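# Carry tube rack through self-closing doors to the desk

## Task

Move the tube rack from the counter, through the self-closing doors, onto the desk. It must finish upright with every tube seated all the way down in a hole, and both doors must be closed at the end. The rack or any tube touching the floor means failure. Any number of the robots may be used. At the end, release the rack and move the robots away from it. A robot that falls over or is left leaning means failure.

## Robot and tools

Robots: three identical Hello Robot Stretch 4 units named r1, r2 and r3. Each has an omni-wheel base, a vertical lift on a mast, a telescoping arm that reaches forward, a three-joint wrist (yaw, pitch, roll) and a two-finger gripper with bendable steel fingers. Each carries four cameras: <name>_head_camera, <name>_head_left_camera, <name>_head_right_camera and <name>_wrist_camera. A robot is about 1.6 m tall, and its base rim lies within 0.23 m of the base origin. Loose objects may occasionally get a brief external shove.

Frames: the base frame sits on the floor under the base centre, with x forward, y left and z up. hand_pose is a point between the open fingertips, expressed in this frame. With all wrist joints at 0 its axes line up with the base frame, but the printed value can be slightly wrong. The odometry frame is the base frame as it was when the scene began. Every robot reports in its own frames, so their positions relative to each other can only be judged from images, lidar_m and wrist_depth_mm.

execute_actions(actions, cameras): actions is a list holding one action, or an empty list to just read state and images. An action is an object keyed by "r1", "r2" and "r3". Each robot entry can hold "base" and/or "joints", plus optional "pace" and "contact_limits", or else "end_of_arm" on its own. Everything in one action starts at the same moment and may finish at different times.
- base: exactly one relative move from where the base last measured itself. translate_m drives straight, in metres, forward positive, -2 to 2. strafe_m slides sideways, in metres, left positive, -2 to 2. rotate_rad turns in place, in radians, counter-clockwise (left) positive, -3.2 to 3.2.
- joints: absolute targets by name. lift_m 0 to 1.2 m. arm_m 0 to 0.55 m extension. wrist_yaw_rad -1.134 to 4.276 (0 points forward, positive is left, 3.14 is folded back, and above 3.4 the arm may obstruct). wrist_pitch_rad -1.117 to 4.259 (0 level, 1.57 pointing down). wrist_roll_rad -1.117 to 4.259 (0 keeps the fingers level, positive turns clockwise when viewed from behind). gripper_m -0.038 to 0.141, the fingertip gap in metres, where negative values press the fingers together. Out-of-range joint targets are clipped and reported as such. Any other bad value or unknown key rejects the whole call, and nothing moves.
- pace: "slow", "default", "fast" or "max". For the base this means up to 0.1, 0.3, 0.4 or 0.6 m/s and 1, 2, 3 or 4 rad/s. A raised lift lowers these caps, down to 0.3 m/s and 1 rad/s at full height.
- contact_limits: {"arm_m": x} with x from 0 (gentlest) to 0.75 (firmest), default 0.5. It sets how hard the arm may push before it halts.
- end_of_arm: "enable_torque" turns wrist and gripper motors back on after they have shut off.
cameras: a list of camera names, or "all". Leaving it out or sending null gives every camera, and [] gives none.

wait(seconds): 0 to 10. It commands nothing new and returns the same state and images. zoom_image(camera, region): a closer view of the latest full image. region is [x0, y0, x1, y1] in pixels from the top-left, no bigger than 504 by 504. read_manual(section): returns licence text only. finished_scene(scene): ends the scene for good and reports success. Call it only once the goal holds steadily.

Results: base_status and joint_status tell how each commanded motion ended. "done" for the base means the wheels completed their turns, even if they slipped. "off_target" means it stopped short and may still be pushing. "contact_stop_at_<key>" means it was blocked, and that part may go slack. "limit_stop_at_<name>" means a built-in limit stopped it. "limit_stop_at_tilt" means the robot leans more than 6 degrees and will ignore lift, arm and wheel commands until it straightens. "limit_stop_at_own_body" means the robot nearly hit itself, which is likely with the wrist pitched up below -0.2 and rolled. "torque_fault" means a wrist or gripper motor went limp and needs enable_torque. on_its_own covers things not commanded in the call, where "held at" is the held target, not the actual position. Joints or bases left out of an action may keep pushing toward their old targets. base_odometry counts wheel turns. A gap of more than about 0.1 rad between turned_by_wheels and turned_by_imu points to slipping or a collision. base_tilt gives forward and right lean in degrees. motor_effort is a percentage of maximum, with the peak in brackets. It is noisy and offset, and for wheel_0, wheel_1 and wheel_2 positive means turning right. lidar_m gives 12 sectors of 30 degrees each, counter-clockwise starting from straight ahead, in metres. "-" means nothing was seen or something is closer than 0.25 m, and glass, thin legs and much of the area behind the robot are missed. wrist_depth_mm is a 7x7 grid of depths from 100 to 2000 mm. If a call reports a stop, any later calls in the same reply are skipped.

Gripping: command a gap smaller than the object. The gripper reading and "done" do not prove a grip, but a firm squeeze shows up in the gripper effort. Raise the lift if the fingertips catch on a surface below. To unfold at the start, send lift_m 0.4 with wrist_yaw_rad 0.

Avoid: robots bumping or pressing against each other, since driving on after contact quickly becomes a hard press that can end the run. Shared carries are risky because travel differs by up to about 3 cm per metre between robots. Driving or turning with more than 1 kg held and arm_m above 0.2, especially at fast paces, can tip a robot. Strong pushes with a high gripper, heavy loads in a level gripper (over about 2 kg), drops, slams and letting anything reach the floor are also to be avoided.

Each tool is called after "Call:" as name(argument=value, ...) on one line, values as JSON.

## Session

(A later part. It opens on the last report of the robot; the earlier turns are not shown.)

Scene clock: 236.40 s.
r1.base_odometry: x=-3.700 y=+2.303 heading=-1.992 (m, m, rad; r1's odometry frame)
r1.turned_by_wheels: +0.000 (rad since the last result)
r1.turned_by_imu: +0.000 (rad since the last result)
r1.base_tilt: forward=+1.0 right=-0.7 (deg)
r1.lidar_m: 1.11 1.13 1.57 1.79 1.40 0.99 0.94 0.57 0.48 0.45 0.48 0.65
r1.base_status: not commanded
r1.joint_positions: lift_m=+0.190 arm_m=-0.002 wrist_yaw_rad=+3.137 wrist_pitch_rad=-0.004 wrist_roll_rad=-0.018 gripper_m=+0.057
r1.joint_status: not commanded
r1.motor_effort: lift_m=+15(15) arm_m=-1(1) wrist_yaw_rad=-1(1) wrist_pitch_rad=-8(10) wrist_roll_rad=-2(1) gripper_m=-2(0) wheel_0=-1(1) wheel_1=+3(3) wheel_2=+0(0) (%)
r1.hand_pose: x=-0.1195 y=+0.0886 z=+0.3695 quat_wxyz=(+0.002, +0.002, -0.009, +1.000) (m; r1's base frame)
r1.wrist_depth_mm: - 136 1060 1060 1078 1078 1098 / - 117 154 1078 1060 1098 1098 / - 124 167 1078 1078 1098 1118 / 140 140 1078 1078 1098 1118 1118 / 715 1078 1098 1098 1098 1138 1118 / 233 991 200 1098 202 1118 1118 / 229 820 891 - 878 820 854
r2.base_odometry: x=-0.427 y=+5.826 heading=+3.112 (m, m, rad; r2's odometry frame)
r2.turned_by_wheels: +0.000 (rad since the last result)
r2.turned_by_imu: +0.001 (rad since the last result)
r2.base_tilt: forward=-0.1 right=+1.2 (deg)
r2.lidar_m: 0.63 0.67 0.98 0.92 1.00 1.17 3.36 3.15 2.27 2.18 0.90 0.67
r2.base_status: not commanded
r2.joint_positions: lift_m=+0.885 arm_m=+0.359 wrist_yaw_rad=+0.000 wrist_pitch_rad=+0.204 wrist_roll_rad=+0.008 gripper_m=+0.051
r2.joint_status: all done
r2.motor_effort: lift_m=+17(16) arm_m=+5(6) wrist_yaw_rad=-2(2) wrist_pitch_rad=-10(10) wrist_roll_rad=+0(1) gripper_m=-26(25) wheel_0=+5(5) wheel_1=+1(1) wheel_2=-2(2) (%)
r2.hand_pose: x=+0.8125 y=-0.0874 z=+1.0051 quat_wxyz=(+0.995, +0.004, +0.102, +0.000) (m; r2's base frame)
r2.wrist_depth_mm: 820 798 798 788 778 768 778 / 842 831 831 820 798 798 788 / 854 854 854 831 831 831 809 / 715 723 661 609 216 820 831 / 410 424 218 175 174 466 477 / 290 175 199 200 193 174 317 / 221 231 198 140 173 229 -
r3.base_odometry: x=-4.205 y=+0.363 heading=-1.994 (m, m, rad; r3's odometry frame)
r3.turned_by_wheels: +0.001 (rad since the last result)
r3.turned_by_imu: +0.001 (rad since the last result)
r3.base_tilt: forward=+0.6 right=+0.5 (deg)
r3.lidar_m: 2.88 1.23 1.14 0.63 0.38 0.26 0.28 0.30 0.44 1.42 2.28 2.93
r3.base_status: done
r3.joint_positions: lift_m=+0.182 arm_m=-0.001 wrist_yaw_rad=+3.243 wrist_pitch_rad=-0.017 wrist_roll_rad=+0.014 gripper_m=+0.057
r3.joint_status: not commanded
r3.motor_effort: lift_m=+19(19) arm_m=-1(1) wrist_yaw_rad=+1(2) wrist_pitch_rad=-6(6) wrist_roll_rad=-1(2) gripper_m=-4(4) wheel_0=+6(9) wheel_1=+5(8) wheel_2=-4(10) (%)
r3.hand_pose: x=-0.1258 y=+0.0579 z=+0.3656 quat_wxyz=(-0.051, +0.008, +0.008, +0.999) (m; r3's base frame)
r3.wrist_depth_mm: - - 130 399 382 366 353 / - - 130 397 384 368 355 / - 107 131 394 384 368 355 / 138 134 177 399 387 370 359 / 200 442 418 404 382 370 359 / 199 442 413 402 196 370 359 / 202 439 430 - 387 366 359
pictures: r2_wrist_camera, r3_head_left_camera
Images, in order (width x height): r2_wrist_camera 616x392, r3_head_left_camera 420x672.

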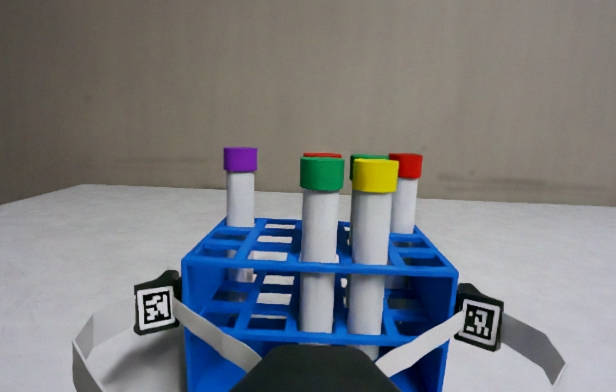

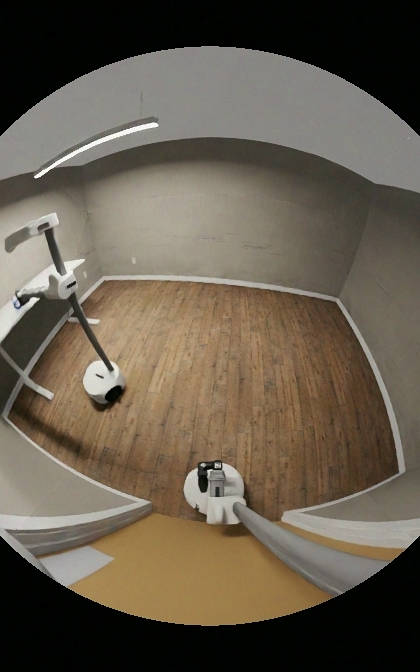

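Call:
execute_actions(actions=[{"r2":{"joints":{"lift_m":0.875},"pace":"slow"}}], cameras=[])

Call:
execute_actions(actions=[{"r2":{"joints":{"gripper_m":0.141}},"r3":{"base":{"translate_m":0.25},"pace":"fast"}}], cameras=["r2_wrist_camera"])

Scene clock: 239.57 s.
r1.base_odometry: x=-3.700 y=+2.303 heading=-1.992 (m, m, rad; r1's odometry frame)
r1.turned_by_wheels: +0.000 (rad since the last result)
r1.turned_by_imu: +0.000 (rad since the last result)
r1.base_tilt: forward=+1.0 right=-0.8 (deg)
r1.lidar_m: 1.11 1.15 1.55 1.79 1.39 0.99 0.93 0.56 0.50 0.46 0.46 0.66
r1.base_status: not commanded
r1.joint_positions: lift_m=+0.190 arm_m=-0.002 wrist_yaw_rad=+3.137 wrist_pitch_rad=-0.004 wrist_roll_rad=-0.018 gripper_m=+0.057
r1.joint_status: not commanded
r1.motor_effort: lift_m=+15(15) arm_m=-1(1) wrist_yaw_rad=-1(1) wrist_pitch_rad=-9(7) wrist_roll_rad=-1(0) gripper_m=-2(2) wheel_0=-1(1) wheel_1=+2(3) wheel_2=+0(0) (%)
r1.hand_pose: x=-0.1195 y=+0.0886 z=+0.3695 quat_wxyz=(+0.002, +0.002, -0.009, +1.000) (m; r1's base frame)
r1.wrist_depth_mm: - 137 1060 1078 1078 1078 1078 / - 117 154 1078 1078 1098 1098 / - 124 167 1078 1098 1098 1118 / 139 140 1078 1078 1078 1118 1118 / 723 1078 1098 1118 1098 1098 1118 / 233 991 201 1098 203 1118 1138 / 229 809 891 - 878 809 842
r2.base_odometry: x=-0.427 y=+5.826 heading=+3.112 (m, m, rad; r2's odometry frame)
r2.turned_by_wheels: +0.000 (rad since the last result)
r2.turned_by_imu: +0.001 (rad since the last result)
r2.base_tilt: forward=-0.1 right=+1.2 (deg)
r2.lidar_m: 0.63 0.66 0.97 0.91 0.99 1.15 3.37 3.12 2.28 2.18 0.92 0.67
r2.base_status: not commanded
r2.joint_positions: lift_m=+0.875 arm_m=+0.359 wrist_yaw_rad=+0.000 wrist_pitch_rad=+0.204 wrist_roll_rad=+0.008 gripper_m=+0.051
r2.joint_status: all done
r2.motor_effort: lift_m=+16(18) arm_m=+5(6) wrist_yaw_rad=-2(1) wrist_pitch_rad=-9(10) wrist_roll_rad=-1(1) gripper_m=-26(25) wheel_0=+5(4) wheel_1=+1(1) wheel_2=-2(2) (%)
r2.hand_pose: x=+0.8125 y=-0.0874 z=+0.9951 quat_wxyz=(+0.995, +0.004, +0.102, +0.000) (m; r2's base frame)
r2.wrist_depth_mm: 831 798 798 788 788 768 768 / 831 831 831 809 798 798 768 / 878 854 842 831 820 809 809 / 654 691 627 564 216 831 820 / 387 397 218 175 174 436 442 / 272 175 200 200 193 175 298 / 207 216 199 140 173 214 -
r3.base_odometry: x=-4.205 y=+0.363 heading=-1.994 (m, m, rad; r3's odometry frame)
r3.turned_by_wheels: +0.000 (rad since the last result)
r3.turned_by_imu: +0.000 (rad since the last result)
r3.base_tilt: forward=+0.6 right=+0.4 (deg)
r3.lidar_m: 2.88 1.26 1.13 0.65 0.39 0.28 0.26 0.31 0.47 1.43 2.27 2.94
r3.base_status: not commanded
r3.joint_positions: lift_m=+0.182 arm_m=-0.001 wrist_yaw_rad=+3.243 wrist_pitch_rad=-0.017 wrist_roll_rad=+0.014 gripper_m=+0.057
r3.joint_status: not commanded
r3.motor_effort: lift_m=+19(19) arm_m=-1(1) wrist_yaw_rad=+1(2) wrist_pitch_rad=-6(6) wrist_roll_rad=-1(2) gripper_m=-3(2) wheel_0=+6(6) wheel_1=+5(5) wheel_2=-4(4) (%)
r3.hand_pose: x=-0.1258 y=+0.0579 z=+0.3656 quat_wxyz=(-0.051, +0.008, +0.008, +0.999) (m; r3's base frame)
r3.wrist_depth_mm: - - 130 399 382 366 355 / - - 130 397 382 366 353 / - 107 131 394 384 366 357 / 138 134 177 399 384 370 357 / 200 439 418 402 384 370 357 / 199 442 413 399 196 370 362 / 202 439 427 - 387 366 357
pictures: none
No camera images: the call's "cameras" was empty. Leave "cameras" out to get every camera's image.

Scene clock: 241.50 s.
r1.base_odometry: x=-3.700 y=+2.303 heading=-1.992 (m, m, rad; r1's odometry frame)
r1.turned_by_wheels: +0.000 (rad since the last result)
r1.turned_by_imu: +0.000 (rad since the last result)
r1.base_tilt: forward=+1.0 right=-0.7 (deg)
r1.lidar_m: 1.11 1.14 1.55 1.78 1.39 0.99 0.94 0.58 0.48 0.45 0.48 0.64
r1.base_status: not commanded
r1.joint_positions: lift_m=+0.190 arm_m=-0.002 wrist_yaw_rad=+3.137 wrist_pitch_rad=-0.004 wrist_roll_rad=-0.018 gripper_m=+0.057
r1.joint_status: not commanded
r1.motor_effort: lift_m=+15(15) arm_m=-1(1) wrist_yaw_rad=-1(1) wrist_pitch_rad=-8(8) wrist_roll_rad=+1(0) gripper_m=+0(4) wheel_0=-1(2) wheel_1=+3(3) wheel_2=+0(0) (%)
r1.hand_pose: x=-0.1195 y=+0.0886 z=+0.3695 quat_wxyz=(+0.002, +0.002, -0.009, +1.000) (m; r1's base frame)
r1.wrist_depth_mm: - 137 1060 1060 1078 1098 1098 / - 116 154 1078 1078 1098 1098 / - 124 167 1078 1078 1098 1098 / 140 140 1098 1098 1098 1098 1118 / 715 1078 1078 1098 1098 1118 1138 / 234 991 202 1098 203 1098 1118 / 229 809 904 - 891 809 854
r2.base_odometry: x=-0.427 y=+5.826 heading=+3.112 (m, m, rad; r2's odometry frame)
r2.turned_by_wheels: +0.000 (rad since the last result)
r2.turned_by_imu: +0.001 (rad since the last result)
r2.base_tilt: forward=-0.3 right=+1.0 (deg)
r2.lidar_m: 0.65 0.65 0.97 0.92 0.98 1.01 1.08 3.14 2.29 2.20 0.90 0.66
r2.base_status: not commanded
r2.joint_positions: lift_m=+0.875 arm_m=+0.359 wrist_yaw_rad=+0.000 wrist_pitch_rad=+0.203 wrist_roll_rad=+0.008 gripper_m=+0.141
r2.joint_status: all done
r2.motor_effort: lift_m=+17(17) arm_m=+5(5) wrist_yaw_rad=+0(0) wrist_pitch_rad=-7(11) wrist_roll_rad=+1(2) gripper_m=+1(27) wheel_0=+5(5) wheel_1=+1(1) wheel_2=-2(2) (%)
r2.hand_pose: x=+0.8125 y=-0.0874 z=+0.9953 quat_wxyz=(+0.995, +0.004, +0.101, +0.000) (m; r2's base frame)
r2.wrist_depth_mm: 809 809 798 778 788 768 768 / 842 820 831 831 798 798 788 / 866 842 842 820 820 820 798 / 676 699 627 270 247 831 820 / 387 404 236 204 216 442 445 / 274 260 213 204 202 209 298 / 214 215 217 124 221 224 231
r3.base_odometry: x=-4.308 y=+0.136 heading=-1.994 (m, m, rad; r3's odometry frame)
r3.turned_by_wheels: +0.001 (rad since the last result)
r3.turned_by_imu: +0.000 (rad since the last result)
r3.base_tilt: forward=+0.8 right=+0.4 (deg)
r3.lidar_m: 2.62 2.39 1.00 1.38 0.61 0.53 0.52 0.55 0.75 2.13 2.29 2.68
r3.base_status: done
r3.joint_positions: lift_m=+0.182 arm_m=-0.001 wrist_yaw_rad=+3.243 wrist_pitch_rad=-0.017 wrist_roll_rad=+0.014 gripper_m=+0.057
r3.joint_status: not commanded
r3.motor_effort: lift_m=+19(19) arm_m=-1(1) wrist_yaw_rad=+1(1) wrist_pitch_rad=-7(6) wrist_roll_rad=-1(3) gripper_m=-3(5) wheel_0=+3(11) wheel_1=+5(10) wheel_2=-1(15) (%)
r3.hand_pose: x=-0.1258 y=+0.0579 z=+0.3656 quat_wxyz=(-0.051, +0.008, +0.008, +0.999) (m; r3's base frame)
r3.wrist_depth_mm: - - 130 640 615 591 574 / - - 130 640 621 597 564 / - 107 131 640 627 597 569 / 138 134 177 647 627 591 569 / 199 715 676 654 621 603 569 / 199 723 668 647 196 597 564 / 202 707 691 - 627 597 554
pictures: r2_wrist_camera
Images, in order (width x height): r2_wrist_camera 616x392.

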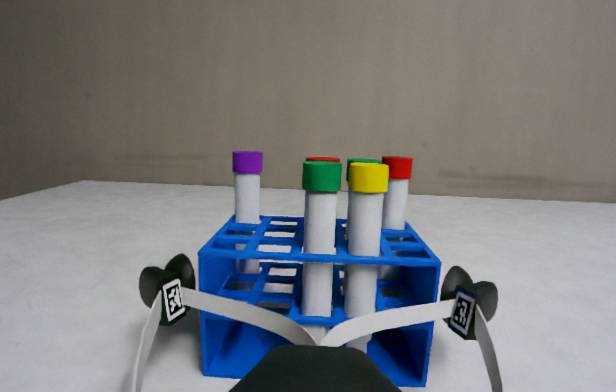

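Call:
execute_actions(actions=[{"r2":{"joints":{"arm_m":0.0},"base":{"translate_m":-0.15},"pace":"fast"}}], cameras=["r2_wrist_camera","r1_head_left_camera","r2_head_left_camera"])

Call:
zoom_image(camera="r2_wrist_camera", region=[230,90,410,230])

Scene clock: 245.57 s.
r1.base_odometry: x=-3.700 y=+2.303 heading=-1.992 (m, m, rad; r1's odometry frame)
r1.turned_by_wheels: +0.000 (rad since the last result)
r1.turned_by_imu: -0.001 (rad since the last result)
r1.base_tilt: forward=+1.0 right=-0.7 (deg)
r1.lidar_m: 1.10 1.16 1.57 1.78 1.40 0.98 0.92 0.58 0.48 0.45 0.47 0.66
r1.base_status: not commanded
r1.joint_positions: lift_m=+0.190 arm_m=-0.002 wrist_yaw_rad=+3.137 wrist_pitch_rad=-0.004 wrist_roll_rad=-0.018 gripper_m=+0.057
r1.joint_status: not commanded
r1.motor_effort: lift_m=+15(15) arm_m=-1(0) wrist_yaw_rad=-1(1) wrist_pitch_rad=-8(8) wrist_roll_rad=+0(0) gripper_m=-3(1) wheel_0=-1(2) wheel_1=+3(3) wheel_2=+0(0) (%)
r1.hand_pose: x=-0.1195 y=+0.0886 z=+0.3695 quat_wxyz=(+0.002, +0.002, -0.009, +1.000) (m; r1's base frame)
r1.wrist_depth_mm: - 136 1078 1078 1078 1098 1118 / - 116 154 1078 1060 1078 1098 / - 124 167 1098 1078 1118 1098 / 140 140 1078 1078 1078 1118 1118 / 707 1078 1078 1098 1098 1138 1118 / 233 991 201 1098 202 1098 1118 / 229 809 891 - 891 809 842
r2.base_odometry: x=-0.277 y=+5.822 heading=+3.112 (m, m, rad; r2's odometry frame)
r2.turned_by_wheels: +0.000 (rad since the last result)
r2.turned_by_imu: +0.002 (rad since the last result)
r2.base_tilt: forward=-0.1 right=+1.1 (deg)
r2.lidar_m: 0.78 0.80 1.00 0.94 0.95 0.88 3.19 3.18 2.26 2.16 1.14 0.81
r2.base_status: done
r2.joint_positions: lift_m=+0.875 arm_m=+0.002 wrist_yaw_rad=+0.000 wrist_pitch_rad=+0.203 wrist_roll_rad=+0.008 gripper_m=+0.141
r2.joint_status: all done
joint sent to its limit — the command would take r2.arm_m past its lower limit, so that joint was sent only as far as its limit.
r2.motor_effort: lift_m=+17(17) arm_m=-6(7) wrist_yaw_rad=+1(1) wrist_pitch_rad=-9(6) wrist_roll_rad=+3(1) gripper_m=-2(1) wheel_0=-5(11) wheel_1=-2(4) wheel_2=+4(15) (%)
r2.hand_pose: x=+0.4558 y=-0.0875 z=+0.9954 quat_wxyz=(+0.995, +0.004, +0.101, -0.001) (m; r2's base frame)
r2.wrist_depth_mm: 1255 1281 1281 1229 1255 1229 1205 / 1308 1336 1281 1308 1281 1255 1255 / 1366 1397 1366 1336 1336 1281 1308 / 683 707 741 699 809 842 878 / 1397 1397 1430 1397 1397 1336 1397 / 1430 1464 1464 1464 1397 209 1397 / 1430 1537 1537 124 1430 1464 1430
r3.base_odometry: x=-4.308 y=+0.136 heading=-1.994 (m, m, rad; r3's odometry frame)
r3.turned_by_wheels: +0.000 (rad since the last result)
r3.turned_by_imu: +0.000 (rad since the last result)
r3.base_tilt: forward=+0.5 right=+0.3 (deg)
r3.lidar_m: 2.63 2.32 0.86 1.36 0.61 0.55 0.52 0.57 0.74 2.13 2.34 2.67
r3.base_status: not commanded
r3.joint_positions: lift_m=+0.182 arm_m=-0.001 wrist_yaw_rad=+3.243 wrist_pitch_rad=-0.017 wrist_roll_rad=+0.014 gripper_m=+0.057
r3.joint_status: not commanded
r3.motor_effort: lift_m=+19(19) arm_m=-1(1) wrist_yaw_rad=+1(2) wrist_pitch_rad=-6(7) wrist_roll_rad=-2(1) gripper_m=-2(2) wheel_0=+3(3) wheel_1=+5(4) wheel_2=-1(0) (%)
r3.hand_pose: x=-0.1258 y=+0.0579 z=+0.3656 quat_wxyz=(-0.051, +0.008, +0.008, +0.999) (m; r3's base frame)
r3.wrist_depth_mm: - - 130 647 621 591 569 / - - 130 640 621 591 569 / - 107 131 634 627 597 574 / 138 134 177 647 627 597 569 / 199 723 676 654 621 597 569 / 199 715 676 654 196 597 559 / 202 707 699 - 621 591 559
pictures: r1_head_left_camera, r2_head_left_camera, r2_wrist_camera
Images, in order (width x height): r1_head_left_camera 420x672, r2_head_left_camera 420x672, r2_wrist_camera 616x392.

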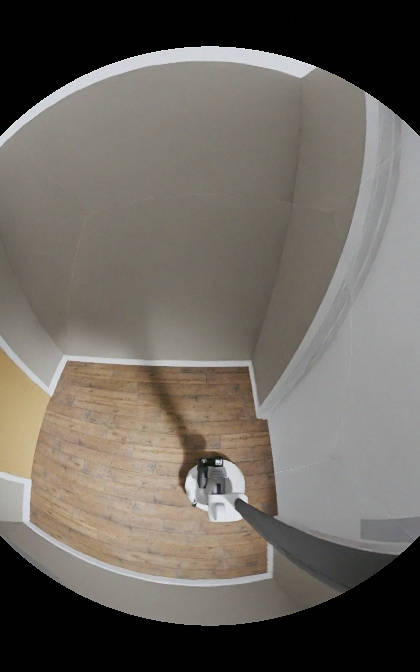

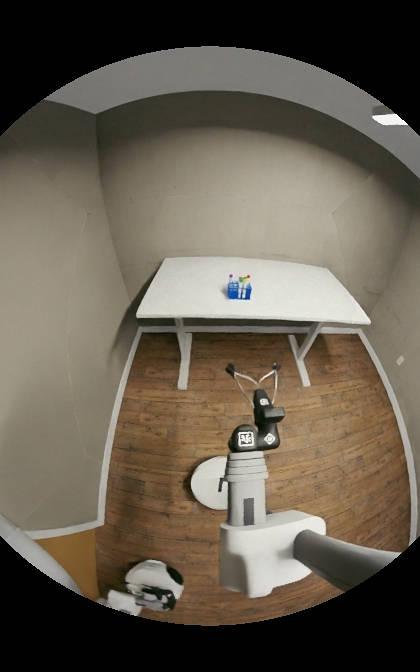

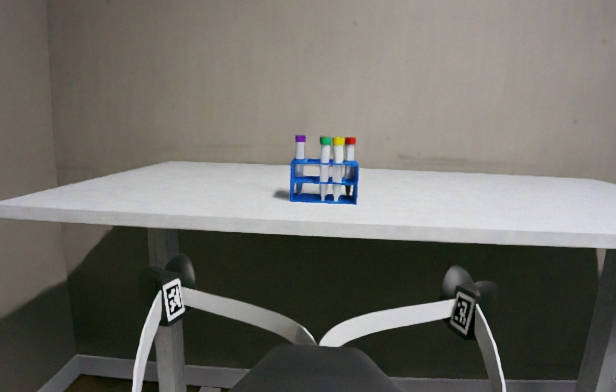

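Region (230, 90, 410, 230) of r2_wrist_camera's 616x392 image, scaled by 2.800.

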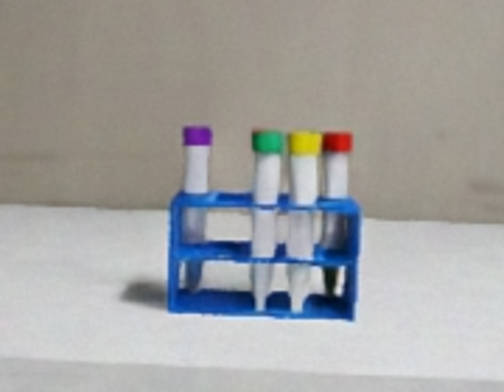

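Call:
finished_scene(scene=1)

The scene is finished: the task was done.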